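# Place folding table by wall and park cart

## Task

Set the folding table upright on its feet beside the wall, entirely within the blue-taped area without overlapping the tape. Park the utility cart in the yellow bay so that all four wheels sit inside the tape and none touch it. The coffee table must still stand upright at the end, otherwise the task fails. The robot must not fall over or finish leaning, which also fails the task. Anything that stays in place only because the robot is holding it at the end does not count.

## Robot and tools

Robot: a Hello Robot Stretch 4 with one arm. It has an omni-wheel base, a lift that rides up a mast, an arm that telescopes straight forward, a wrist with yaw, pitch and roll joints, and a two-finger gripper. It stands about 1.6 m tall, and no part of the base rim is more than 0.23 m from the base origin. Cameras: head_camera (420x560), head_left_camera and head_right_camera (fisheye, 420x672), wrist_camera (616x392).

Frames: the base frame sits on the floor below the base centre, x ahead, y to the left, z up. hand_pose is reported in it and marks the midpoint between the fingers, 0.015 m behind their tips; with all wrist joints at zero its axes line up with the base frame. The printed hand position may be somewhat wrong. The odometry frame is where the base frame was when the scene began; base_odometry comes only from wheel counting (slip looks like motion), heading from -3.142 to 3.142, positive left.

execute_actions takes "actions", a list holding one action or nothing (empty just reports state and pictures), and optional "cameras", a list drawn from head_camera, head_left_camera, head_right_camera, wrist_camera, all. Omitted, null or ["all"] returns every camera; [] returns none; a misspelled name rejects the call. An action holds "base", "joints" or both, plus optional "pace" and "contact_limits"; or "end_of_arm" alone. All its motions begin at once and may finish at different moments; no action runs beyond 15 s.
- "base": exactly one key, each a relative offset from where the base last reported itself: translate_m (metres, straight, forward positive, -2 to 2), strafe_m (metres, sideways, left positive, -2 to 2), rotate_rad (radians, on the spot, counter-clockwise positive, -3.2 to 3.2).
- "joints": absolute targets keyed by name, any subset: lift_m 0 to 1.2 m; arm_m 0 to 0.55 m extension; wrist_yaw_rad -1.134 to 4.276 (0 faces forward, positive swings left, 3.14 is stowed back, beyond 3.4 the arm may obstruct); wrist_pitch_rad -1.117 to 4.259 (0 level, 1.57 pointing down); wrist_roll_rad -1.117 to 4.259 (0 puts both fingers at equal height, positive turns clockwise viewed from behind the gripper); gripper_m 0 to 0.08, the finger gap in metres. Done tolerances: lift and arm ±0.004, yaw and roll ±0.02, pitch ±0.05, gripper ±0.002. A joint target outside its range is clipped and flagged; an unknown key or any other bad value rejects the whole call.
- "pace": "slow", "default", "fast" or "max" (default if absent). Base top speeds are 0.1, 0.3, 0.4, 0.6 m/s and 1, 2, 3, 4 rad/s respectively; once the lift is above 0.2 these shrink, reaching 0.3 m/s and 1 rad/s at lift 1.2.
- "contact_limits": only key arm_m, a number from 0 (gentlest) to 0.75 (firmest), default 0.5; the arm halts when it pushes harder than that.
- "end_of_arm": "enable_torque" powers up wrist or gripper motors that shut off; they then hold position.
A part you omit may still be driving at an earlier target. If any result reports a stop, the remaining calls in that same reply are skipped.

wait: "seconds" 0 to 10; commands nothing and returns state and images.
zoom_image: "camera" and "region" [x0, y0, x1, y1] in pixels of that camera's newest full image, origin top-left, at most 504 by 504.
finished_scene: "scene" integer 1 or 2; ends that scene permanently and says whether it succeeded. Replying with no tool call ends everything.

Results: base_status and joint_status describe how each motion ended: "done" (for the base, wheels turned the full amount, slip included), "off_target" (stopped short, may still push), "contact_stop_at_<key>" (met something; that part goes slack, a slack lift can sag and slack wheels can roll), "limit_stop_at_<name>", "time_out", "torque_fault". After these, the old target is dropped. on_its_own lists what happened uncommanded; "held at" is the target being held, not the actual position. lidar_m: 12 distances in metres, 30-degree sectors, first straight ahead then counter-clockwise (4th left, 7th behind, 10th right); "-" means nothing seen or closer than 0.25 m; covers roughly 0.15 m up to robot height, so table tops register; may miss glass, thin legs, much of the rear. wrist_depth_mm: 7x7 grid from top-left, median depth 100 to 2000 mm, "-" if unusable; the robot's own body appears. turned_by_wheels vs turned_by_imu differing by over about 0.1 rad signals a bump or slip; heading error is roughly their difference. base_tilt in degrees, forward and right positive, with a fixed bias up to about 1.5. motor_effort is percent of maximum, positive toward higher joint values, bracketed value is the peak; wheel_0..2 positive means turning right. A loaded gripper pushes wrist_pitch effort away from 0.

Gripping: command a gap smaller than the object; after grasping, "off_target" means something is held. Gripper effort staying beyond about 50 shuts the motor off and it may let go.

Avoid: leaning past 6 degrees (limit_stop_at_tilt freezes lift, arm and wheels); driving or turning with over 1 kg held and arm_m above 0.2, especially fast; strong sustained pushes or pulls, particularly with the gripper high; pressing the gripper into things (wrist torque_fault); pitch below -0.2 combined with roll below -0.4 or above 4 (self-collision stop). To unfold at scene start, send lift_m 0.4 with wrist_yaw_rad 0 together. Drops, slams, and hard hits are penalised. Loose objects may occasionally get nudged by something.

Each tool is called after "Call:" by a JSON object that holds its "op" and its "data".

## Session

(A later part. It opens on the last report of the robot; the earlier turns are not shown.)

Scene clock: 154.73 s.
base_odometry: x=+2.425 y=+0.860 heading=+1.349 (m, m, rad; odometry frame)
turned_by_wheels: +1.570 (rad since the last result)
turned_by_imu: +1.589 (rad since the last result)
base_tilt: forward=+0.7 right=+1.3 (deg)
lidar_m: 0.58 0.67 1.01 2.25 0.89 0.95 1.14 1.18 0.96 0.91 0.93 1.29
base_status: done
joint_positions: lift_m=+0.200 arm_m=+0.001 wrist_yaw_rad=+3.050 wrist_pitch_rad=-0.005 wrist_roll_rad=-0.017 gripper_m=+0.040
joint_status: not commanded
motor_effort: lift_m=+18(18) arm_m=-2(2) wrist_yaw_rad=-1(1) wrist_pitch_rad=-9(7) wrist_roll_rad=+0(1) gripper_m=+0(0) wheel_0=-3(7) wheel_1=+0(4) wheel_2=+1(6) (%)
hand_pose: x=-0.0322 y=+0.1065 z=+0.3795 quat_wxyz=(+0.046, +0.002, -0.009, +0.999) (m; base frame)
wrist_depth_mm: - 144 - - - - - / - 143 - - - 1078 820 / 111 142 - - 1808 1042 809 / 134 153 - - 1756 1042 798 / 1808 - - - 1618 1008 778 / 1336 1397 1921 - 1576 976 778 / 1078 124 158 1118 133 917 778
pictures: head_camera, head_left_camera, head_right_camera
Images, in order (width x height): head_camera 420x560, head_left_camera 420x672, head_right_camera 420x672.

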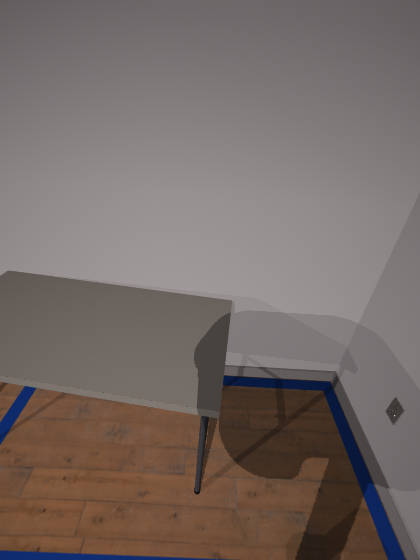

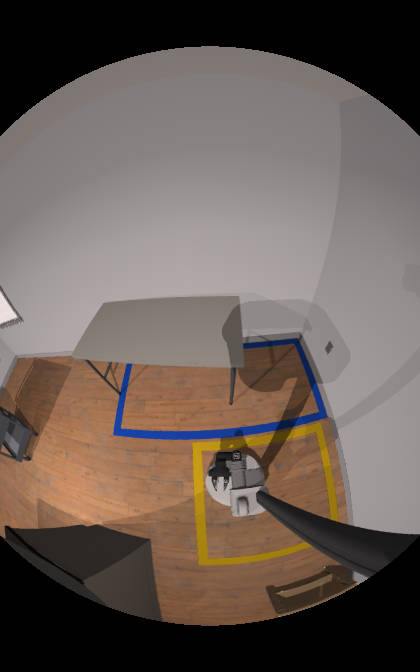

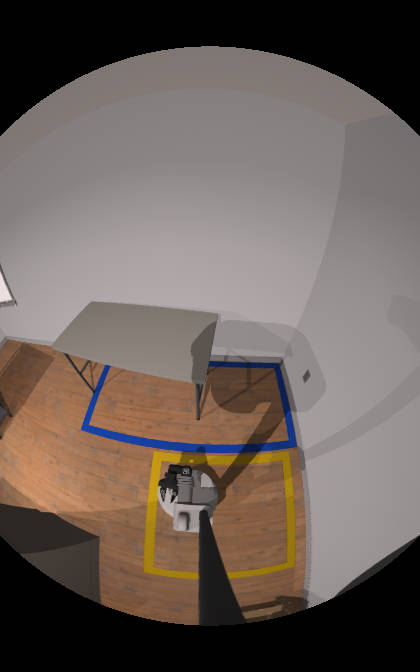

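Call:
{"op": "execute_actions", "data": {"actions": [{"base":{"translate_m":0.25}}], "cameras": []}}

Call:
{"op": "execute_actions", "data": {"actions": [{"base":{"strafe_m":1.55}}], "cameras": ["head_camera","head_left_camera","head_right_camera"]}}

Scene clock: 175.40 s.
base_odometry: x=+2.480 y=+1.104 heading=+1.349 (m, m, rad; odometry frame)
turned_by_wheels: +0.000 (rad since the last result)
turned_by_imu: -0.002 (rad since the last result)
base_tilt: forward=+0.7 right=+1.3 (deg)
lidar_m: 0.34 0.40 0.60 2.25 1.18 1.06 1.38 1.32 0.93 0.90 0.97 1.12
base_status: done
joint_positions: lift_m=+0.200 arm_m=+0.001 wrist_yaw_rad=+3.050 wrist_pitch_rad=-0.005 wrist_roll_rad=-0.017 gripper_m=+0.040
joint_status: not commanded
motor_effort: lift_m=+18(18) arm_m=-2(2) wrist_yaw_rad=+0(1) wrist_pitch_rad=-10(10) wrist_roll_rad=+0(1) gripper_m=+0(0) wheel_0=+2(7) wheel_1=-1(8) wheel_2=+1(9) (%)
hand_pose: x=-0.0322 y=+0.1065 z=+0.3795 quat_wxyz=(+0.046, +0.002, -0.009, +0.999) (m; base frame)
wrist_depth_mm: - 144 - - - - - / - 143 - - - 1138 - / 111 142 - - 1808 1078 1098 / 134 153 - - 1756 1078 1098 / 1537 - - - 1661 1042 1078 / 1464 1499 1863 - 1618 1042 1060 / 1078 124 157 1098 132 1008 1042
pictures: none
No camera images: the call's "cameras" was empty. Leave "cameras" out to get every camera's image.

Scene clock: 181.90 s.
base_odometry: x=+0.968 y=+1.445 heading=+1.349 (m, m, rad; odometry frame)
turned_by_wheels: +0.000 (rad since the last result)
turned_by_imu: -0.002 (rad since the last result)
base_tilt: forward=+0.7 right=+1.3 (deg)
lidar_m: 1.08 1.12 1.53 0.68 0.69 2.77 1.11 0.88 1.17 1.49 0.68 0.65
base_status: done
joint_positions: lift_m=+0.200 arm_m=+0.001 wrist_yaw_rad=+3.050 wrist_pitch_rad=-0.005 wrist_roll_rad=-0.017 gripper_m=+0.040
joint_status: not commanded
motor_effort: lift_m=+19(19) arm_m=-2(2) wrist_yaw_rad=-1(0) wrist_pitch_rad=-9(10) wrist_roll_rad=+0(1) gripper_m=+0(0) wheel_0=+1(8) wheel_1=-2(7) wheel_2=+0(1) (%)
hand_pose: x=-0.0322 y=+0.1065 z=+0.3794 quat_wxyz=(+0.046, +0.002, -0.009, +0.999) (m; base frame)
wrist_depth_mm: - 144 - - - - - / - 143 - - - - - / 111 142 - - - - - / 134 153 - - - - - / 878 1255 - - - - - / 866 1430 1863 - - - - / 866 124 158 1098 133 1366 1464
pictures: head_camera, head_left_camera, head_right_camera
Images, in order (width x height): head_camera 420x560, head_left_camera 420x672, head_right_camera 420x672.

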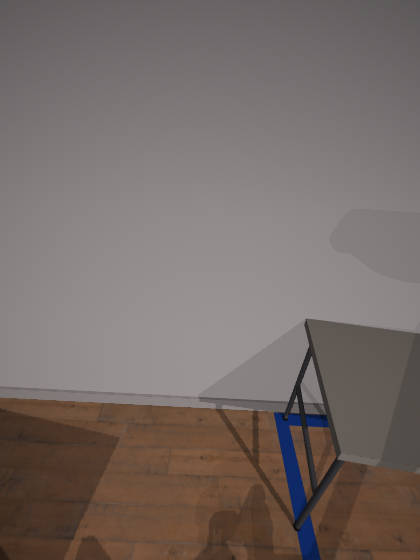

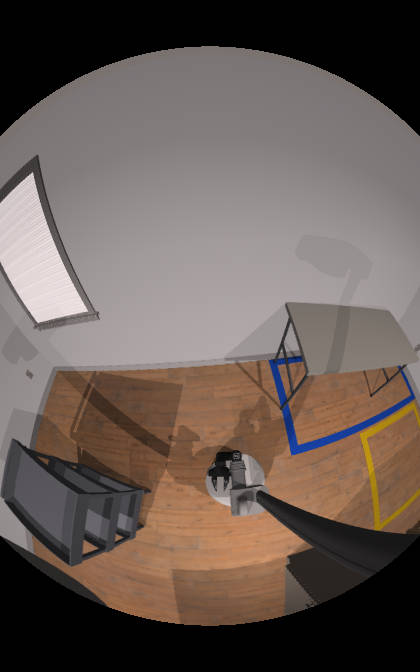

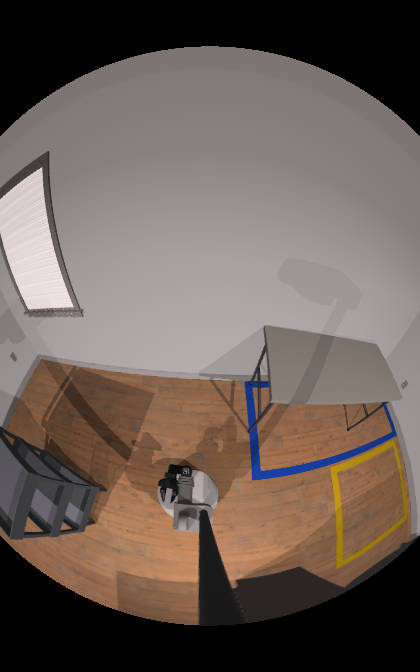

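Call:
{"op": "execute_actions", "data": {"actions": [{"base":{"translate_m":0.77}}], "cameras": []}}

Call:
{"op": "execute_actions", "data": {"actions": [{"base":{"strafe_m":-0.7},"pace":"slow"}], "cameras": ["head_left_camera","head_right_camera"]}}

Scene clock: 194.33 s.
base_odometry: x=+1.137 y=+2.196 heading=+1.349 (m, m, rad; odometry frame)
turned_by_wheels: +0.000 (rad since the last result)
turned_by_imu: -0.004 (rad since the last result)
base_tilt: forward=+0.6 right=+1.3 (deg)
lidar_m: 0.30 0.30 0.46 1.15 1.18 1.09 1.61 1.64 0.44 0.43 0.43 0.30
base_status: done
joint_positions: lift_m=+0.200 arm_m=+0.001 wrist_yaw_rad=+3.050 wrist_pitch_rad=-0.005 wrist_roll_rad=-0.017 gripper_m=+0.040
joint_status: not commanded
motor_effort: lift_m=+19(19) arm_m=-2(2) wrist_yaw_rad=-1(1) wrist_pitch_rad=-10(10) wrist_roll_rad=+1(0) gripper_m=+0(0) wheel_0=+0(4) wheel_1=+1(3) wheel_2=+0(7) (%)
hand_pose: x=-0.0322 y=+0.1065 z=+0.3794 quat_wxyz=(+0.046, +0.002, -0.009, +0.999) (m; base frame)
wrist_depth_mm: - 144 - - - - - / - 143 - - - - - / 111 142 - - - 1336 1255 / 134 153 - - - - - / 1618 1708 - - - - - / 1576 1661 1921 - 1983 1464 1464 / 1098 124 158 1098 133 1160 1138
pictures: none
No camera images: the call's "cameras" was empty. Leave "cameras" out to get every camera's image.

Scene clock: 202.47 s.
base_odometry: x=+1.820 y=+2.042 heading=+1.348 (m, m, rad; odometry frame)
turned_by_wheels: +0.000 (rad since the last result)
turned_by_imu: -0.001 (rad since the last result)
base_tilt: forward=+0.7 right=+1.3 (deg)
lidar_m: 0.30 0.33 0.47 1.28 1.63 3.58 1.58 0.25 0.25 0.25 0.25 0.25
base_status: done
joint_positions: lift_m=+0.200 arm_m=+0.001 wrist_yaw_rad=+3.050 wrist_pitch_rad=-0.005 wrist_roll_rad=-0.017 gripper_m=+0.040
joint_status: not commanded
motor_effort: lift_m=+19(19) arm_m=-2(2) wrist_yaw_rad=-1(1) wrist_pitch_rad=-10(10) wrist_roll_rad=+1(1) gripper_m=+0(0) wheel_0=+7(9) wheel_1=-8(8) wheel_2=-4(3) (%)
hand_pose: x=-0.0322 y=+0.1065 z=+0.3794 quat_wxyz=(+0.046, +0.002, -0.009, +0.999) (m; base frame)
wrist_depth_mm: - 144 - - - - - / - 143 - - - - - / 111 141 1808 1863 - - - / 134 153 1756 1708 - - - / - - 1708 1756 - - - / 1618 1708 1708 1708 - - - / 1098 124 157 1098 133 1397 1430
pictures: head_left_camera, head_right_camera
Images, in order (width x height): head_left_camera 420x672, head_right_camera 420x672.

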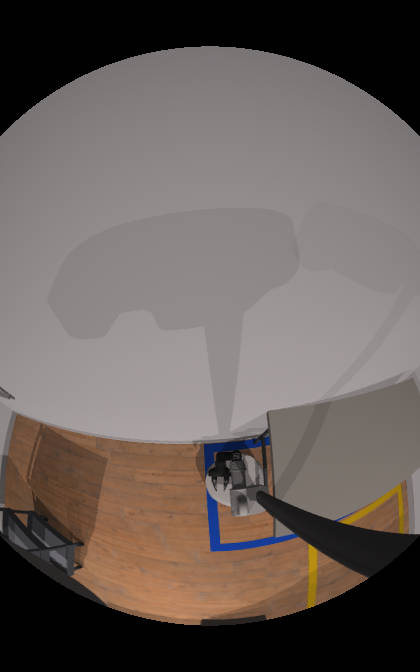

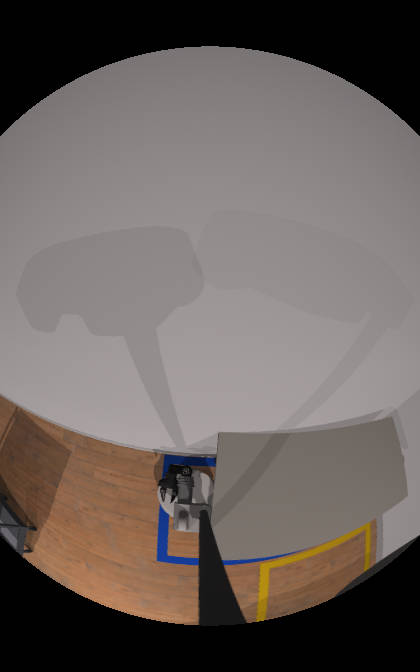

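Call:
{"op": "execute_actions", "data": {"actions": [{"base":{"strafe_m":0.45}}], "cameras": []}}

Call:
{"op": "execute_actions", "data": {"actions": [{"base":{"translate_m":-0.95}}], "cameras": []}}

Call:
{"op": "execute_actions", "data": {"actions": [{"base":{"strafe_m":-0.75},"joints":{"wrist_yaw_rad":0,"wrist_pitch_rad":0.0,"gripper_m":0.08,"lift_m":0.25}}]}}

Scene clock: 212.03 s.
base_odometry: x=+1.381 y=+2.141 heading=+1.348 (m, m, rad; odometry frame)
turned_by_wheels: +0.000 (rad since the last result)
turned_by_imu: -0.002 (rad since the last result)
base_tilt: forward=+0.7 right=+1.3 (deg)
lidar_m: 0.28 0.32 0.46 1.24 1.27 1.34 1.57 1.62 0.56 0.56 0.45 0.30
base_status: done
joint_positions: lift_m=+0.200 arm_m=+0.001 wrist_yaw_rad=+3.050 wrist_pitch_rad=-0.005 wrist_roll_rad=-0.017 gripper_m=+0.040
joint_status: not commanded
motor_effort: lift_m=+19(19) arm_m=-2(2) wrist_yaw_rad=-2(2) wrist_pitch_rad=-9(9) wrist_roll_rad=+1(1) gripper_m=+0(0) wheel_0=+0(10) wheel_1=-2(10) wheel_2=-1(4) (%)
hand_pose: x=-0.0322 y=+0.1065 z=+0.3794 quat_wxyz=(+0.046, +0.002, -0.009, +0.999) (m; base frame)
wrist_depth_mm: - 144 - - - - - / - 143 - - - - - / 111 142 1708 - - - 1229 / 134 153 1756 - - - - / - 1661 1756 - - - - / 1537 1661 1756 - - 1863 1537 / 1060 124 158 1098 133 1397 1098
pictures: none
No camera images: the call's "cameras" was empty. Leave "cameras" out to get every camera's image.

Scene clock: 216.70 s.
base_odometry: x=+1.171 y=+1.215 heading=+1.348 (m, m, rad; odometry frame)
turned_by_wheels: +0.000 (rad since the last result)
turned_by_imu: +0.002 (rad since the last result)
base_tilt: forward=+0.7 right=+1.4 (deg)
lidar_m: 1.26 1.31 1.78 0.91 1.02 2.57 0.63 0.67 1.90 2.23 0.93 0.89
base_status: done
joint_positions: lift_m=+0.200 arm_m=+0.001 wrist_yaw_rad=+3.050 wrist_pitch_rad=-0.005 wrist_roll_rad=-0.017 gripper_m=+0.040
joint_status: not commanded
motor_effort: lift_m=+19(19) arm_m=-2(2) wrist_yaw_rad=-1(1) wrist_pitch_rad=-10(9) wrist_roll_rad=+1(0) gripper_m=+0(0) wheel_0=-1(5) wheel_1=+1(3) wheel_2=-2(10) (%)
hand_pose: x=-0.0322 y=+0.1065 z=+0.3794 quat_wxyz=(+0.046, +0.002, -0.009, +0.999) (m; base frame)
wrist_depth_mm: - 144 842 - - - - / - 143 1118 - - - - / 111 142 1281 - - - - / 134 153 1464 - - - - / 723 732 1756 - - - - / 707 723 1576 - - - - / 699 124 157 1098 133 1397 1464
pictures: none
No camera images: the call's "cameras" was empty. Leave "cameras" out to get every camera's image.

Scene clock: 220.53 s.
base_odometry: x=+1.902 y=+1.049 heading=+1.348 (m, m, rad; odometry frame)
turned_by_wheels: +0.000 (rad since the last result)
turned_by_imu: -0.001 (rad since the last result)
base_tilt: forward=+0.7 right=+1.3 (deg)
lidar_m: 0.64 1.33 1.80 1.66 0.94 0.64 0.66 1.43 1.53 1.46 0.87 0.67
base_status: done
joint_positions: lift_m=+0.250 arm_m=+0.001 wrist_yaw_rad=+0.000 wrist_pitch_rad=+0.003 wrist_roll_rad=-0.017 gripper_m=+0.080
joint_status: all done
motor_effort: lift_m=+25(27) arm_m=-2(2) wrist_yaw_rad=-1(9) wrist_pitch_rad=-7(8) wrist_roll_rad=+1(0) gripper_m=+1(1) wheel_0=+0(10) wheel_1=+1(5) wheel_2=-1(5) (%)
hand_pose: x=+0.3843 y=-0.0874 z=+0.4273 quat_wxyz=(+1.000, -0.009, +0.001, +0.000) (m; base frame)
wrist_depth_mm: 1078 473 455 455 449 445 442 / 1060 1042 668 627 591 559 530 / 1060 1060 1078 1078 976 904 831 / 1060 1078 1078 1098 1098 1098 1118 / 1042 1042 1060 1078 1078 1118 1118 / 1025 621 1060 1042 1078 1078 1098 / - 122 1025 1060 146 1078 1078
pictures: head_camera, head_left_camera, head_right_camera, wrist_camera
Images, in order (width x height): head_camera 420x560, head_left_camera 420x672, head_right_camera 420x672, wrist_camera 616x392.

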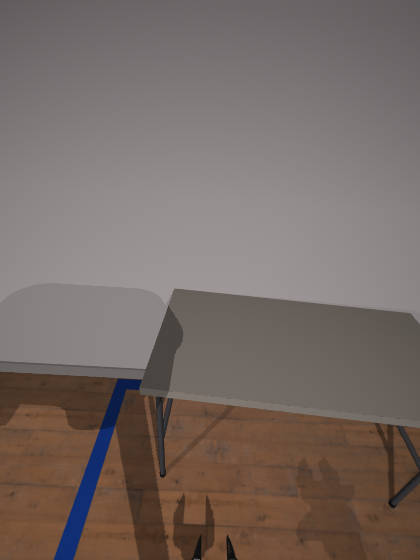

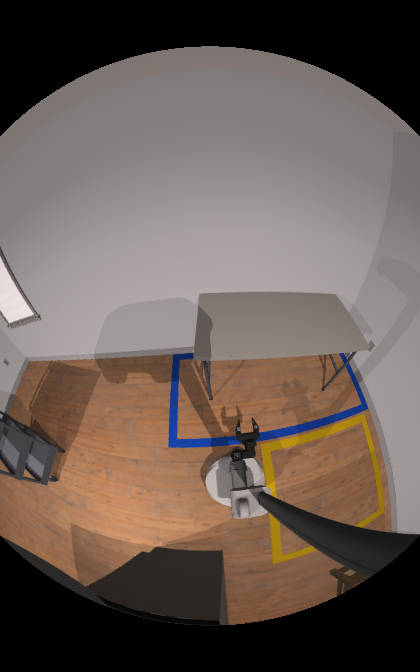

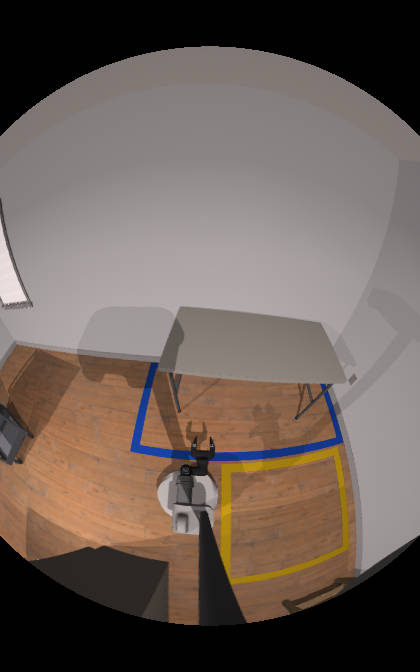

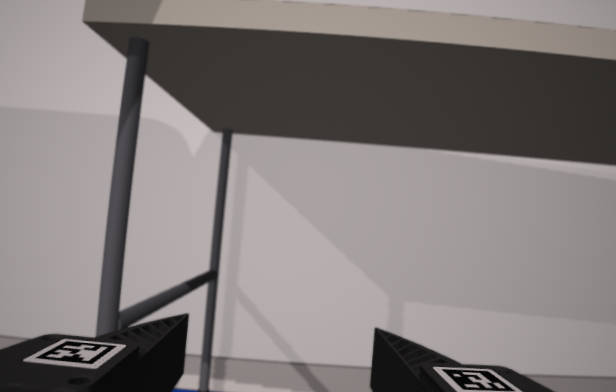

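Call:
{"op": "execute_actions", "data": {"actions": [{"base":{"strafe_m":0.28},"joints":{"arm_m":0.15}}], "cameras": ["head_camera","wrist_camera"]}}

Scene clock: 231.40 s.
base_odometry: x=+1.629 y=+1.111 heading=+1.348 (m, m, rad; odometry frame)
turned_by_wheels: +0.000 (rad since the last result)
turned_by_imu: -0.001 (rad since the last result)
base_tilt: forward=+0.7 right=+1.3 (deg)
lidar_m: 0.65 1.33 1.82 1.35 3.08 0.65 0.64 1.57 1.71 1.73 0.91 0.69
base_status: done
joint_positions: lift_m=+0.250 arm_m=+0.149 wrist_yaw_rad=+0.000 wrist_pitch_rad=+0.003 wrist_roll_rad=-0.017 gripper_m=+0.080
joint_status: all done
motor_effort: lift_m=+25(25) arm_m=+4(4) wrist_yaw_rad=-1(1) wrist_pitch_rad=-13(8) wrist_roll_rad=+1(1) gripper_m=+1(2) wheel_0=+1(7) wheel_1=-1(7) wheel_2=-1(1) (%)
hand_pose: x=+0.5328 y=-0.0874 z=+0.4273 quat_wxyz=(+1.000, -0.009, +0.001, +0.000) (m; base frame)
wrist_depth_mm: 917 946 946 946 399 413 407 / 917 931 917 946 549 559 535 / 904 917 931 931 878 904 842 / 904 917 917 917 931 960 946 / 891 891 904 931 931 946 946 / 878 891 904 917 931 946 931 / - 122 891 904 146 917 931
pictures: head_camera, wrist_camera
Images, in order (width x height): head_camera 420x560, wrist_camera 616x392.

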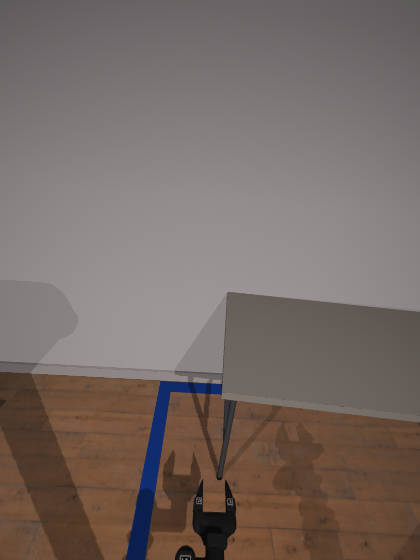

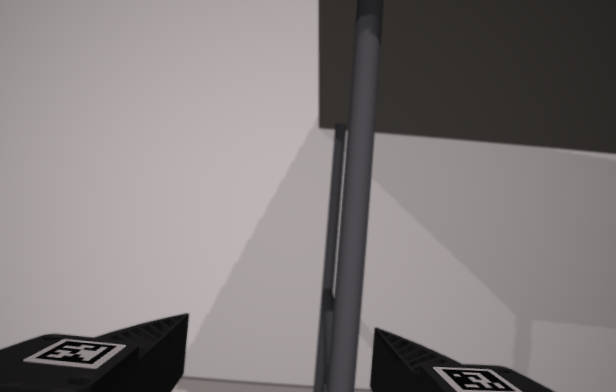

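Call:
{"op": "execute_actions", "data": {"actions": [{"base":{"strafe_m":-0.045}}], "cameras": []}}

Call:
{"op": "execute_actions", "data": {"actions": [{"base":{"translate_m":0.17}}], "cameras": ["head_camera","wrist_camera"]}}

Scene clock: 238.30 s.
base_odometry: x=+1.673 y=+1.101 heading=+1.348 (m, m, rad; odometry frame)
turned_by_wheels: +0.000 (rad since the last result)
turned_by_imu: -0.001 (rad since the last result)
base_tilt: forward=+0.7 right=+1.4 (deg)
lidar_m: 0.66 1.30 1.81 1.43 3.14 0.66 0.63 1.56 1.72 1.69 0.91 0.69
base_status: done
joint_positions: lift_m=+0.250 arm_m=+0.149 wrist_yaw_rad=+0.000 wrist_pitch_rad=+0.003 wrist_roll_rad=-0.017 gripper_m=+0.080
joint_status: not commanded
motor_effort: lift_m=+25(25) arm_m=+4(4) wrist_yaw_rad=-1(2) wrist_pitch_rad=-11(8) wrist_roll_rad=+1(0) gripper_m=+1(2) wheel_0=+1(11) wheel_1=+0(5) wheel_2=-1(3) (%)
hand_pose: x=+0.5328 y=-0.0874 z=+0.4273 quat_wxyz=(+1.000, -0.009, +0.001, +0.000) (m; base frame)
wrist_depth_mm: 917 931 946 418 427 410 407 / 917 917 931 621 597 559 530 / 917 917 931 931 931 917 842 / 917 917 917 931 946 946 960 / 891 904 917 917 931 931 960 / 891 878 904 904 931 931 946 / - 122 904 904 146 917 931
pictures: none
No camera images: the call's "cameras" was empty. Leave "cameras" out to get every camera's image.

Scene clock: 240.23 s.
base_odometry: x=+1.711 y=+1.267 heading=+1.348 (m, m, rad; odometry frame)
turned_by_wheels: +0.000 (rad since the last result)
turned_by_imu: -0.001 (rad since the last result)
base_tilt: forward=+0.6 right=+1.3 (deg)
lidar_m: 0.51 1.13 1.57 1.42 1.55 0.82 0.82 1.70 1.78 1.70 0.67 0.51
base_status: done
joint_positions: lift_m=+0.250 arm_m=+0.149 wrist_yaw_rad=+0.000 wrist_pitch_rad=+0.003 wrist_roll_rad=-0.017 gripper_m=+0.080
joint_status: not commanded
motor_effort: lift_m=+25(25) arm_m=+4(4) wrist_yaw_rad=-1(1) wrist_pitch_rad=-9(9) wrist_roll_rad=+1(1) gripper_m=+2(1) wheel_0=+0(7) wheel_1=+0(2) wheel_2=-1(12) (%)
hand_pose: x=+0.5328 y=-0.0874 z=+0.4273 quat_wxyz=(+1.000, -0.009, +0.001, +0.000) (m; base frame)
wrist_depth_mm: 750 750 768 185 421 413 402 / 741 750 759 177 597 564 530 / 741 741 750 176 759 768 778 / 723 741 741 177 759 778 778 / 723 732 750 172 759 759 768 / 723 723 732 172 750 759 768 / - 122 732 170 146 750 759
pictures: head_camera, wrist_camera
Images, in order (width x height): head_camera 420x560, wrist_camera 616x392.

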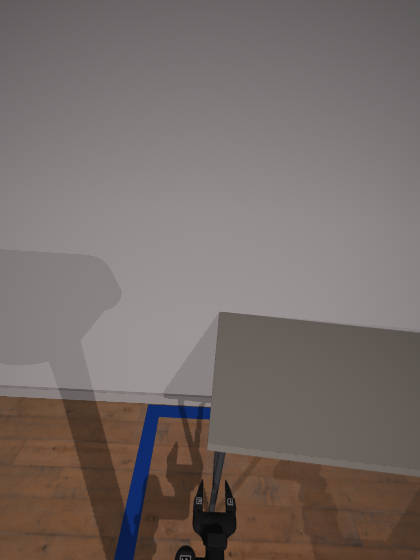

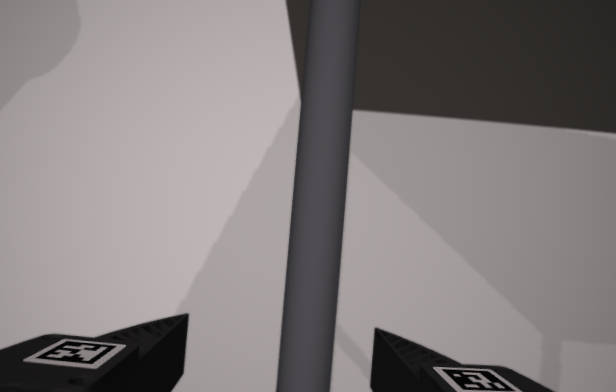

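Call:
{"op": "execute_actions", "data": {"actions": [{"joints":{"arm_m":0.18}}], "cameras": []}}

Call:
{"op": "execute_actions", "data": {"actions": [{"joints":{"gripper_m":0.0}}], "cameras": ["wrist_camera"]}}

Call:
{"op": "execute_actions", "data": {"actions": [{"base":{"translate_m":-0.17},"pace":"slow"}], "cameras": ["head_camera","wrist_camera"]}}

Scene clock: 246.27 s.
base_odometry: x=+1.711 y=+1.267 heading=+1.348 (m, m, rad; odometry frame)
turned_by_wheels: +0.000 (rad since the last result)
turned_by_imu: -0.001 (rad since the last result)
base_tilt: forward=+0.7 right=+1.3 (deg)
lidar_m: 0.50 1.13 1.55 1.42 1.52 0.84 0.81 1.71 1.78 1.69 0.66 0.50
base_status: not commanded
joint_positions: lift_m=+0.250 arm_m=+0.179 wrist_yaw_rad=+0.000 wrist_pitch_rad=+0.003 wrist_roll_rad=-0.017 gripper_m=+0.080
joint_status: all done
motor_effort: lift_m=+25(25) arm_m=+4(3) wrist_yaw_rad=-1(1) wrist_pitch_rad=-10(8) wrist_roll_rad=+1(1) gripper_m=+2(1) wheel_0=+0(0) wheel_1=+0(0) wheel_2=-1(0) (%)
hand_pose: x=+0.5628 y=-0.0874 z=+0.4273 quat_wxyz=(+1.000, -0.009, +0.001, +0.000) (m; base frame)
wrist_depth_mm: 715 723 732 153 413 413 404 / 715 715 723 147 585 564 530 / 707 715 715 144 741 741 750 / 699 707 715 142 732 741 750 / 691 699 707 142 715 732 741 / 691 691 707 139 715 732 732 / - 122 691 138 146 715 732
pictures: none
No camera images: the call's "cameras" was empty. Leave "cameras" out to get every camera's image.

Scene clock: 247.43 s.
base_odometry: x=+1.711 y=+1.267 heading=+1.346 (m, m, rad; odometry frame)
turned_by_wheels: -0.002 (rad since the last result)
turned_by_imu: -0.002 (rad since the last result)
base_tilt: forward=+0.7 right=+1.3 (deg)
lidar_m: 0.49 1.14 1.56 1.43 1.54 0.83 0.80 1.68 1.79 1.70 0.67 0.51
base_status: not commanded
joint_positions: lift_m=+0.250 arm_m=+0.180 wrist_yaw_rad=-0.012 wrist_pitch_rad=+0.003 wrist_roll_rad=-0.017 gripper_m=+0.023
joint_status: gripper_m off_target (ended at +0.023, target +0.000)
on_its_own: gripper_m is held at +0.021, not at your +0.000, by its contact guard: the fingers met something; wrist_yaw_rad is at rest, and its effort (+34) is outside its rest range (-13 to +13)
motor_effort: lift_m=+25(25) arm_m=+1(4) wrist_yaw_rad=+34(38) wrist_pitch_rad=-10(10) wrist_roll_rad=+1(1) gripper_m=-19(18) wheel_0=-13(13) wheel_1=-4(4) wheel_2=-7(7) (%)
hand_pose: x=+0.5623 y=-0.0901 z=+0.4272 quat_wxyz=(+1.000, -0.009, +0.002, -0.006) (m; base frame)
wrist_depth_mm: 707 715 741 147 424 413 407 / 699 715 723 145 597 564 530 / 699 707 715 143 741 759 759 / 683 699 707 143 732 741 759 / 683 699 707 140 732 741 759 / 676 691 699 140 723 732 750 / 676 691 131 136 715 732 741
pictures: wrist_camera
Images, in order (width x height): wrist_camera 616x392.

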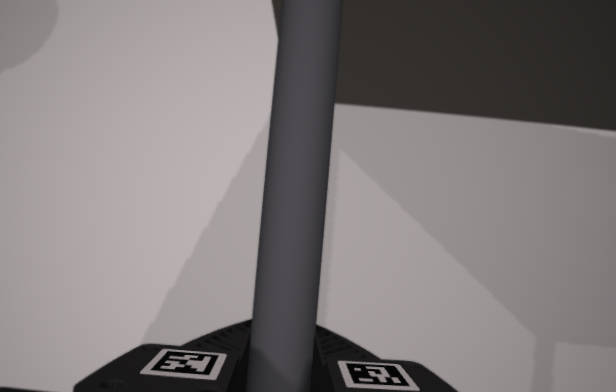

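Scene clock: 250.40 s.
base_odometry: x=+1.673 y=+1.101 heading=+1.346 (m, m, rad; odometry frame)
turned_by_wheels: +0.000 (rad since the last result)
turned_by_imu: +0.000 (rad since the last result)
base_tilt: forward=+0.7 right=+1.3 (deg)
lidar_m: 0.48 1.32 1.79 1.42 3.12 0.65 0.64 1.56 1.73 1.72 0.76 0.52
base_status: done
joint_positions: lift_m=+0.250 arm_m=+0.180 wrist_yaw_rad=+0.002 wrist_pitch_rad=+0.004 wrist_roll_rad=-0.017 gripper_m=+0.023
joint_status: not commanded
on_its_own: gripper_m is held at +0.021, not at your +0.000, by its contact guard: the fingers met something
motor_effort: lift_m=+25(25) arm_m=+0(1) wrist_yaw_rad=-7(35) wrist_pitch_rad=-11(15) wrist_roll_rad=+1(1) gripper_m=-18(19) wheel_0=-6(15) wheel_1=-3(5) wheel_2=+4(9) (%)
hand_pose: x=+0.5637 y=-0.0870 z=+0.4271 quat_wxyz=(+1.000, -0.009, +0.002, +0.001) (m; base frame)
wrist_depth_mm: 904 904 917 148 424 413 407 / 891 891 891 146 597 564 535 / 878 878 891 145 917 917 917 / 854 878 878 144 904 917 917 / 866 866 878 141 891 917 917 / 854 854 878 142 891 904 904 / 831 854 132 137 878 891 904
pictures: head_camera, wrist_camera
Images, in order (width x height): head_camera 420x560, wrist_camera 616x392.

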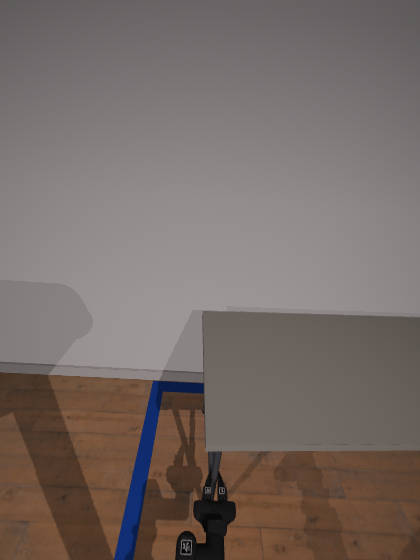

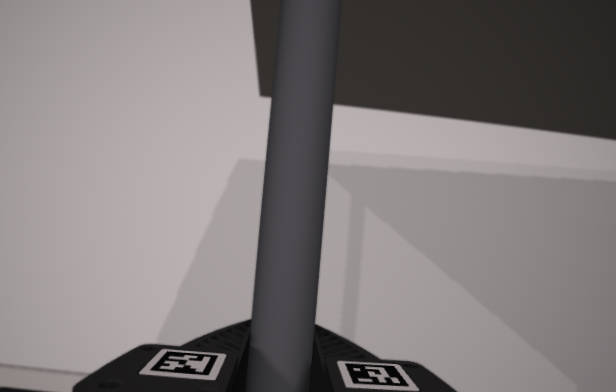

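Call:
{"op": "execute_actions", "data": {"actions": [{"joints":{"gripper_m":0.08}}], "cameras": []}}

Call:
{"op": "execute_actions", "data": {"actions": [{"base":{"translate_m":-0.2},"joints":{"arm_m":0}}], "cameras": []}}

Call:
{"op": "execute_actions", "data": {"actions": [{"base":{"strafe_m":-0.4}}]}}

Scene clock: 261.73 s.
base_odometry: x=+1.673 y=+1.101 heading=+1.346 (m, m, rad; odometry frame)
turned_by_wheels: +0.000 (rad since the last result)
turned_by_imu: +0.000 (rad since the last result)
base_tilt: forward=+0.7 right=+1.3 (deg)
lidar_m: 0.49 1.31 1.80 1.43 3.13 0.65 0.63 1.56 1.71 1.69 0.75 0.53
base_status: not commanded
joint_positions: lift_m=+0.250 arm_m=+0.180 wrist_yaw_rad=+0.000 wrist_pitch_rad=+0.003 wrist_roll_rad=-0.017 gripper_m=+0.080
joint_status: all done
motor_effort: lift_m=+25(25) arm_m=+0(0) wrist_yaw_rad=-2(8) wrist_pitch_rad=-12(14) wrist_roll_rad=+1(1) gripper_m=+2(19) wheel_0=-1(6) wheel_1=-1(3) wheel_2=+1(4) (%)
hand_pose: x=+0.5636 y=-0.0874 z=+0.4272 quat_wxyz=(+1.000, -0.009, +0.002, +0.000) (m; base frame)
wrist_depth_mm: 891 904 904 148 427 413 410 / 891 891 891 146 597 564 535 / 866 891 891 145 917 917 931 / 866 878 891 145 904 917 931 / 866 878 878 142 904 917 917 / 854 866 866 141 891 891 904 / - 122 866 142 146 891 917
pictures: none
No camera images: the call's "cameras" was empty. Leave "cameras" out to get every camera's image.

Scene clock: 263.80 s.
base_odometry: x=+1.629 y=+0.906 heading=+1.346 (m, m, rad; odometry frame)
turned_by_wheels: +0.000 (rad since the last result)
turned_by_imu: +0.000 (rad since the last result)
base_tilt: forward=+0.7 right=+1.4 (deg)
lidar_m: 0.69 1.51 2.09 1.44 0.63 0.46 0.44 1.42 1.45 1.71 1.02 0.74
base_status: done
joint_positions: lift_m=+0.250 arm_m=+0.001 wrist_yaw_rad=+0.000 wrist_pitch_rad=+0.003 wrist_roll_rad=-0.017 gripper_m=+0.080
joint_status: all done
motor_effort: lift_m=+25(25) arm_m=-4(5) wrist_yaw_rad=+0(1) wrist_pitch_rad=-8(8) wrist_roll_rad=+1(1) gripper_m=+2(1) wheel_0=-2(7) wheel_1=+1(5) wheel_2=+0(4) (%)
hand_pose: x=+0.3847 y=-0.0875 z=+0.4273 quat_wxyz=(+1.000, -0.009, +0.001, +0.000) (m; base frame)
wrist_depth_mm: 1281 1308 1281 508 1336 1336 1366 / 1281 1308 1308 585 597 559 539 / 1229 1255 1308 1042 976 891 831 / 1255 1281 1281 1308 1308 1308 1336 / 1255 1255 1281 1281 1281 1308 1336 / 1229 1255 1229 1281 1281 1308 1281 / - 122 1229 1205 146 1281 1308
pictures: none
No camera images: the call's "cameras" was empty. Leave "cameras" out to get every camera's image.

Scene clock: 266.47 s.
base_odometry: x=+2.018 y=+0.817 heading=+1.346 (m, m, rad; odometry frame)
turned_by_wheels: +0.000 (rad since the last result)
turned_by_imu: -0.001 (rad since the last result)
base_tilt: forward=+0.7 right=+1.3 (deg)
lidar_m: 0.70 0.72 2.08 1.84 0.64 0.54 1.12 1.16 1.36 1.30 1.10 0.76
base_status: done
joint_positions: lift_m=+0.250 arm_m=+0.001 wrist_yaw_rad=+0.000 wrist_pitch_rad=+0.003 wrist_roll_rad=-0.017 gripper_m=+0.080
joint_status: not commanded
motor_effort: lift_m=+25(25) arm_m=-4(4) wrist_yaw_rad=+0(1) wrist_pitch_rad=-9(10) wrist_roll_rad=+1(0) gripper_m=+1(2) wheel_0=+0(10) wheel_1=-1(9) wheel_2=+0(2) (%)
hand_pose: x=+0.3847 y=-0.0875 z=+0.4273 quat_wxyz=(+1.000, -0.009, +0.001, +0.000) (m; base frame)
wrist_depth_mm: 504 500 517 1308 1366 1366 1366 / 723 691 661 634 591 559 569 / 1255 1255 1281 1098 991 891 842 / 1229 1281 1281 1308 1336 1308 1366 / 1255 1255 1255 1281 1308 1281 1336 / 1229 1255 1255 1281 1308 1308 1336 / - 122 1205 1255 146 1281 1308
pictures: head_camera, head_left_camera, head_right_camera, wrist_camera
Images, in order (width x height): head_camera 420x560, head_left_camera 420x672, head_right_camera 420x672, wrist_camera 616x392.

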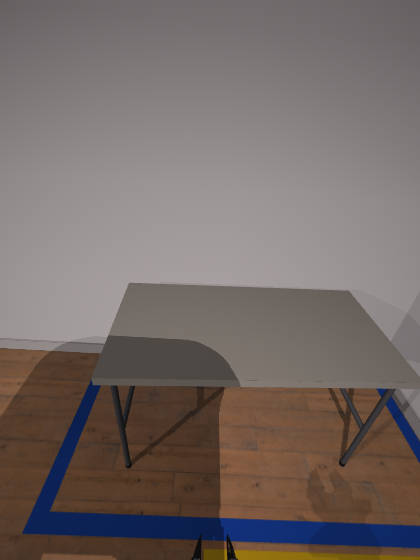

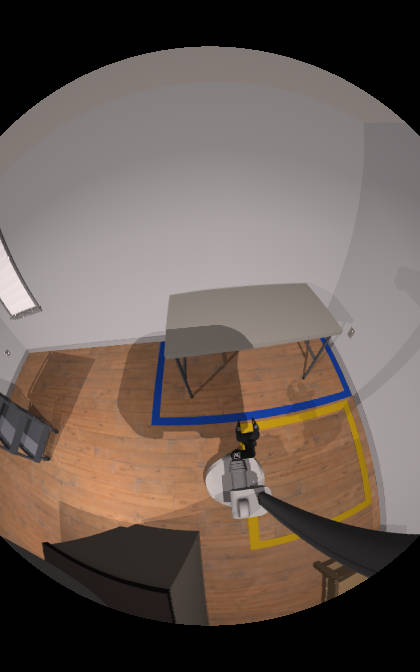

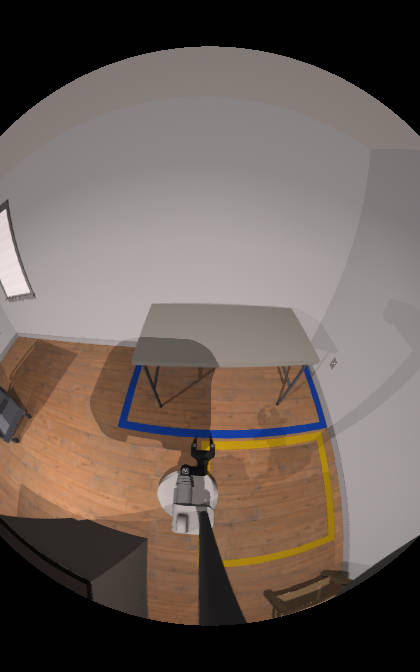

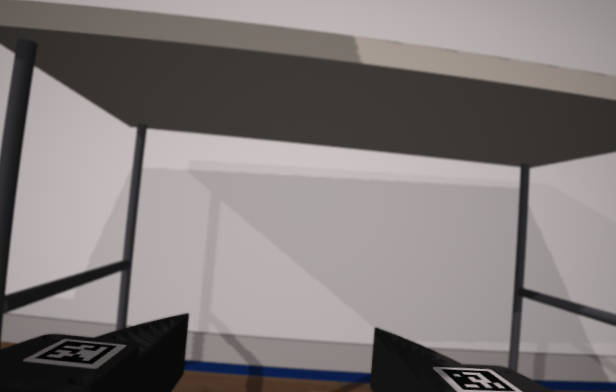

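Call:
{"op": "execute_actions", "data": {"actions": [{"base":{"strafe_m":1.3}}], "cameras": []}}

Call:
{"op": "execute_actions", "data": {"actions": [{"base":{"rotate_rad":0.9}}]}}

Scene clock: 278.47 s.
base_odometry: x=+0.751 y=+1.107 heading=+1.346 (m, m, rad; odometry frame)
turned_by_wheels: +0.000 (rad since the last result)
turned_by_imu: -0.003 (rad since the last result)
base_tilt: forward=+0.6 right=+1.3 (deg)
lidar_m: 1.45 1.52 0.55 0.55 2.18 2.32 1.71 0.61 0.64 2.62 1.16 1.31
base_status: done
joint_positions: lift_m=+0.250 arm_m=+0.001 wrist_yaw_rad=+0.000 wrist_pitch_rad=+0.003 wrist_roll_rad=-0.017 gripper_m=+0.080
joint_status: not commanded
motor_effort: lift_m=+24(25) arm_m=-4(4) wrist_yaw_rad=+0(1) wrist_pitch_rad=-11(10) wrist_roll_rad=+1(1) gripper_m=+1(2) wheel_0=+0(11) wheel_1=+0(7) wheel_2=+1(0) (%)
hand_pose: x=+0.3847 y=-0.0875 z=+0.4274 quat_wxyz=(+1.000, -0.009, +0.001, +0.000) (m; base frame)
wrist_depth_mm: 1255 1281 1281 1308 1366 1336 1336 / 1255 1308 1308 1336 1336 1366 1366 / 1229 1281 1308 1308 1308 1336 1366 / 1255 1255 1281 1281 1308 1336 1336 / 1255 1229 1281 1255 1281 1336 1336 / 1229 1255 1281 1255 1281 1308 1308 / - 122 1205 1255 146 1281 1281
pictures: none
No camera images: the call's "cameras" was empty. Leave "cameras" out to get every camera's image.

Scene clock: 280.10 s.
base_odometry: x=+0.751 y=+1.107 heading=+2.246 (m, m, rad; odometry frame)
turned_by_wheels: +0.900 (rad since the last result)
turned_by_imu: +0.911 (rad since the last result)
base_tilt: forward=+0.7 right=+1.3 (deg)
lidar_m: 0.59 0.54 0.59 2.48 2.28 0.72 0.63 2.60 1.17 1.18 1.45 1.46
base_status: done
joint_positions: lift_m=+0.250 arm_m=+0.001 wrist_yaw_rad=+0.000 wrist_pitch_rad=+0.003 wrist_roll_rad=-0.017 gripper_m=+0.080
joint_status: not commanded
motor_effort: lift_m=+24(24) arm_m=-4(4) wrist_yaw_rad=-2(1) wrist_pitch_rad=-11(11) wrist_roll_rad=+0(1) gripper_m=+1(2) wheel_0=-3(8) wheel_1=+0(1) wheel_2=+0(7) (%)
hand_pose: x=+0.3847 y=-0.0874 z=+0.4274 quat_wxyz=(+1.000, -0.009, +0.001, +0.000) (m; base frame)
wrist_depth_mm: 654 1983 - - 1708 1366 1160 / 1576 1983 - - 1618 1308 1160 / 353 1983 - - 1661 1336 1138 / 347 1921 - 1983 1576 1308 1138 / 1618 1983 - 1983 1576 1281 1118 / 820 1863 1983 1863 1537 1255 1098 / - 122 1205 1281 146 1182 1060
pictures: head_camera, head_left_camera, head_right_camera, wrist_camera
Images, in order (width x height): head_camera 420x560, head_left_camera 420x672, head_right_camera 420x672, wrist_camera 616x392.

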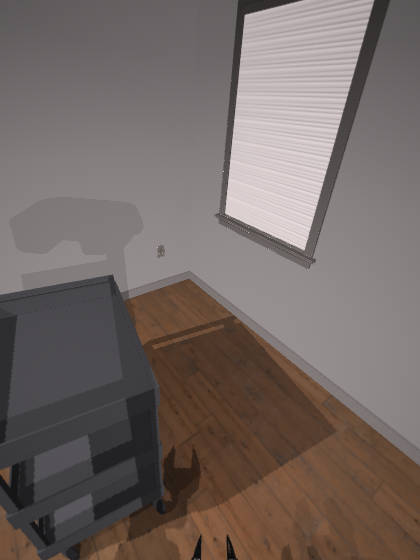

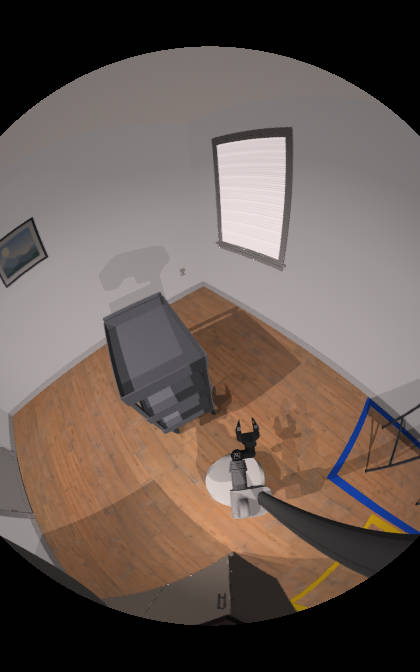

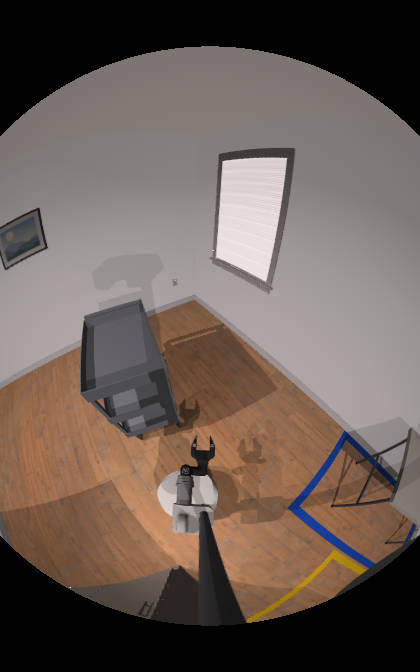

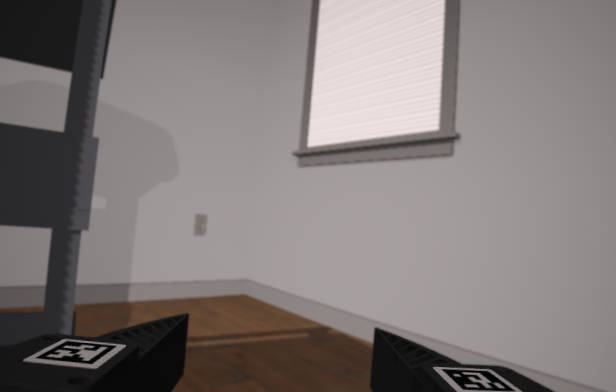

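Call:
{"op": "execute_actions", "data": {"actions": [{"base":{"rotate_rad":0.66},"joints":{"wrist_yaw_rad":3.05,"lift_m":0.2,"gripper_m":0.04}}], "cameras": []}}

Call:
{"op": "execute_actions", "data": {"actions": [{"base":{"strafe_m":-0.85}}], "cameras": []}}

Call:
{"op": "execute_actions", "data": {"actions": [{"base":{"translate_m":1.75}}], "cameras": ["head_left_camera","head_right_camera"]}}

Scene clock: 302.03 s.
base_odometry: x=+0.751 y=+1.107 heading=+2.906 (m, m, rad; odometry frame)
turned_by_wheels: +0.660 (rad since the last result)
turned_by_imu: +0.667 (rad since the last result)
base_tilt: forward=+0.7 right=+1.3 (deg)
lidar_m: 0.54 2.18 2.32 1.64 0.60 0.65 2.63 1.16 1.33 1.45 1.52 0.57
base_status: done
joint_positions: lift_m=+0.200 arm_m=+0.001 wrist_yaw_rad=+3.049 wrist_pitch_rad=+0.003 wrist_roll_rad=-0.017 gripper_m=+0.040
joint_status: all done
motor_effort: lift_m=+18(24) arm_m=-4(4) wrist_yaw_rad=+1(6) wrist_pitch_rad=-9(9) wrist_roll_rad=+0(0) gripper_m=-2(2) wheel_0=-3(9) wheel_1=+1(6) wheel_2=+0(10) (%)
hand_pose: x=-0.0318 y=+0.1066 z=+0.3779 quat_wxyz=(+0.046, -0.002, -0.009, +0.999) (m; base frame)
wrist_depth_mm: - 144 - - - 668 654 / - 143 - - 1118 647 640 / 111 142 - - 1078 640 634 / 135 157 - - 1025 634 634 / - - - - 991 615 627 / 1537 1661 1808 1983 946 603 615 / 1060 124 159 1098 132 603 609
pictures: none
No camera images: the call's "cameras" was empty. Leave "cameras" out to get every camera's image.

Scene clock: 306.20 s.
base_odometry: x=+0.949 y=+1.933 heading=+2.906 (m, m, rad; odometry frame)
turned_by_wheels: +0.000 (rad since the last result)
turned_by_imu: +0.001 (rad since the last result)
base_tilt: forward=+0.7 right=+1.3 (deg)
lidar_m: 2.08 0.77 0.76 1.67 1.37 2.69 0.90 0.86 0.64 0.60 0.61 0.88
base_status: done
joint_positions: lift_m=+0.200 arm_m=+0.001 wrist_yaw_rad=+3.050 wrist_pitch_rad=+0.003 wrist_roll_rad=-0.017 gripper_m=+0.040
joint_status: not commanded
motor_effort: lift_m=+18(18) arm_m=-4(4) wrist_yaw_rad=+0(1) wrist_pitch_rad=-9(8) wrist_roll_rad=+1(1) gripper_m=-2(2) wheel_0=+0(10) wheel_1=+0(8) wheel_2=+1(1) (%)
hand_pose: x=-0.0318 y=+0.1066 z=+0.3779 quat_wxyz=(+0.046, -0.002, -0.009, +0.999) (m; base frame)
wrist_depth_mm: - 144 - - - - - / - 142 - - - - - / 111 141 1078 - - - - / 135 157 - - - - - / 1229 - - - - - - / 1281 1661 1756 1921 - - - / 1025 124 159 1098 133 1336 1397
pictures: none
No camera images: the call's "cameras" was empty. Leave "cameras" out to get every camera's image.

Scene clock: 313.53 s.
base_odometry: x=-0.752 y=+2.342 heading=+2.906 (m, m, rad; odometry frame)
turned_by_wheels: +0.000 (rad since the last result)
turned_by_imu: -0.007 (rad since the last result)
base_tilt: forward=+0.7 right=+1.3 (deg)
lidar_m: 0.34 0.36 0.50 1.30 0.79 0.72 2.48 0.83 0.60 0.57 0.49 0.33
base_status: done
joint_positions: lift_m=+0.200 arm_m=+0.001 wrist_yaw_rad=+3.050 wrist_pitch_rad=+0.003 wrist_roll_rad=-0.017 gripper_m=+0.040
joint_status: not commanded
motor_effort: lift_m=+18(18) arm_m=-4(4) wrist_yaw_rad=+0(0) wrist_pitch_rad=-8(8) wrist_roll_rad=+1(1) gripper_m=-2(2) wheel_0=+1(5) wheel_1=+0(4) wheel_2=+1(8) (%)
hand_pose: x=-0.0318 y=+0.1066 z=+0.3779 quat_wxyz=(+0.046, -0.002, -0.009, +0.999) (m; base frame)
wrist_depth_mm: - 144 - - - 820 820 / - 142 - - - 831 809 / 111 141 - - - 1205 - / 135 156 - - - 788 798 / 1366 - - - - - - / 1336 1661 1808 - 1430 1397 - / 1060 124 159 1078 133 768 768
pictures: head_left_camera, head_right_camera
Images, in order (width x height): head_left_camera 420x672, head_right_camera 420x672.

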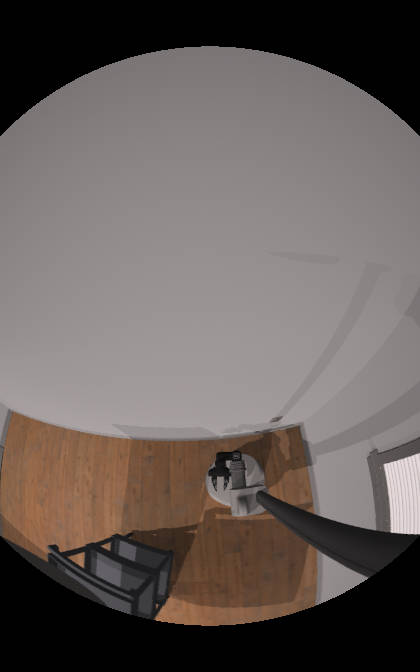

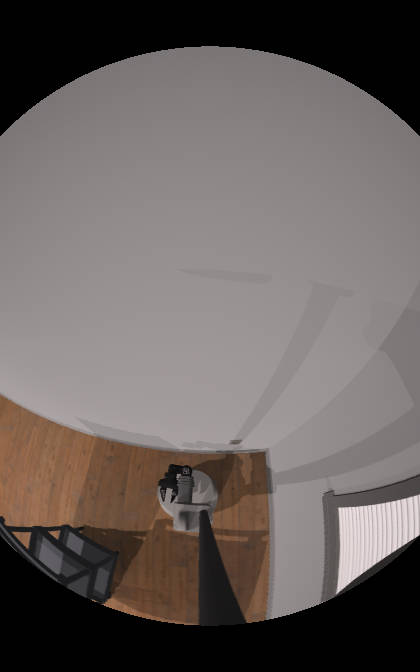

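Call:
{"op": "execute_actions", "data": {"actions": [{"base":{"strafe_m":0.6}}], "cameras": []}}

Call:
{"op": "execute_actions", "data": {"actions": [{"base":{"rotate_rad":3.1}}], "cameras": ["head_camera","head_left_camera","head_right_camera"]}}

Scene clock: 320.80 s.
base_odometry: x=-0.892 y=+1.758 heading=+2.906 (m, m, rad; odometry frame)
turned_by_wheels: +0.000 (rad since the last result)
turned_by_imu: -0.002 (rad since the last result)
base_tilt: forward=+0.7 right=+1.3 (deg)
lidar_m: 0.33 0.34 0.49 1.32 2.63 0.50 0.52 1.74 1.21 1.15 0.49 0.33
base_status: done
joint_positions: lift_m=+0.200 arm_m=+0.001 wrist_yaw_rad=+3.050 wrist_pitch_rad=+0.003 wrist_roll_rad=-0.017 gripper_m=+0.040
joint_status: not commanded
motor_effort: lift_m=+19(19) arm_m=-4(4) wrist_yaw_rad=-1(0) wrist_pitch_rad=-10(11) wrist_roll_rad=+1(1) gripper_m=-2(2) wheel_0=-1(10) wheel_1=-2(8) wheel_2=+0(0) (%)
hand_pose: x=-0.0318 y=+0.1065 z=+0.3778 quat_wxyz=(+0.046, -0.002, -0.009, +0.999) (m; base frame)
wrist_depth_mm: - 144 741 723 - - - / - 143 1008 960 - - - / 111 141 1336 - - - - / 135 156 715 699 - - - / - - - - - - - / 1537 1308 1160 1255 1983 - - / 1078 124 159 683 133 1397 1397
pictures: none
No camera images: the call's "cameras" was empty. Leave "cameras" out to get every camera's image.

Scene clock: 323.63 s.
base_odometry: x=-0.892 y=+1.758 heading=-0.277 (m, m, rad; odometry frame)
turned_by_wheels: +3.100 (rad since the last result)
turned_by_imu: +3.139 (rad since the last result)
base_tilt: forward=+0.7 right=+1.3 (deg)
lidar_m: 0.51 0.56 1.20 1.18 0.52 0.34 0.33 0.35 0.48 1.24 2.59 0.49
base_status: done
joint_positions: lift_m=+0.200 arm_m=+0.001 wrist_yaw_rad=+3.050 wrist_pitch_rad=+0.003 wrist_roll_rad=-0.017 gripper_m=+0.040
joint_status: not commanded
motor_effort: lift_m=+19(19) arm_m=-4(4) wrist_yaw_rad=-1(0) wrist_pitch_rad=-10(10) wrist_roll_rad=+0(0) gripper_m=-2(2) wheel_0=-1(7) wheel_1=+1(6) wheel_2=-2(6) (%)
hand_pose: x=-0.0318 y=+0.1065 z=+0.3778 quat_wxyz=(+0.046, -0.002, -0.009, +0.999) (m; base frame)
wrist_depth_mm: - 144 484 504 525 549 569 / - 143 484 500 521 539 569 / 111 142 480 500 521 539 559 / 135 156 473 492 517 535 549 / 439 455 473 488 504 530 549 / 433 452 466 484 504 521 549 / 433 124 159 477 133 525 544
pictures: head_camera, head_left_camera, head_right_camera
Images, in order (width x height): head_camera 420x560, head_left_camera 420x672, head_right_camera 420x672.

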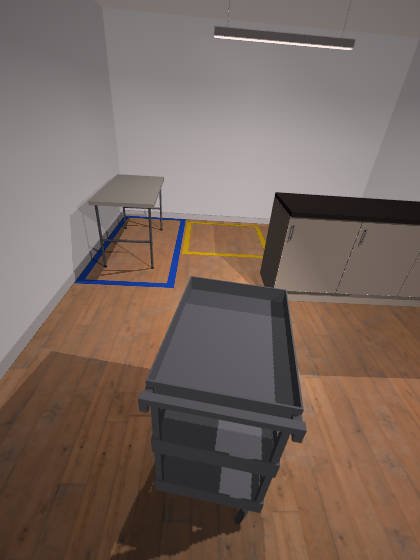

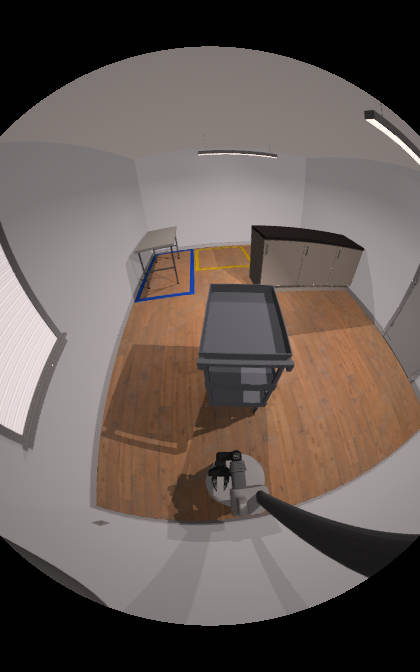

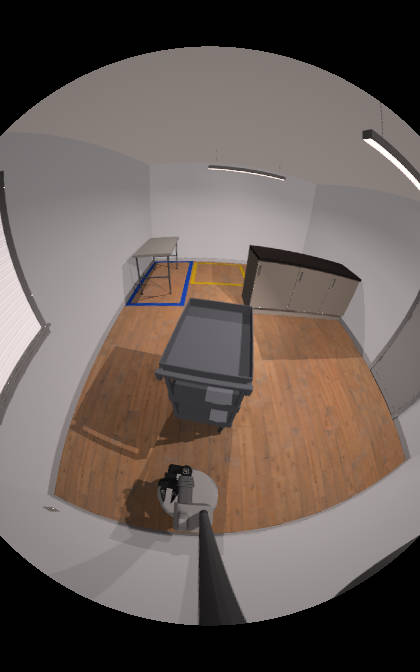

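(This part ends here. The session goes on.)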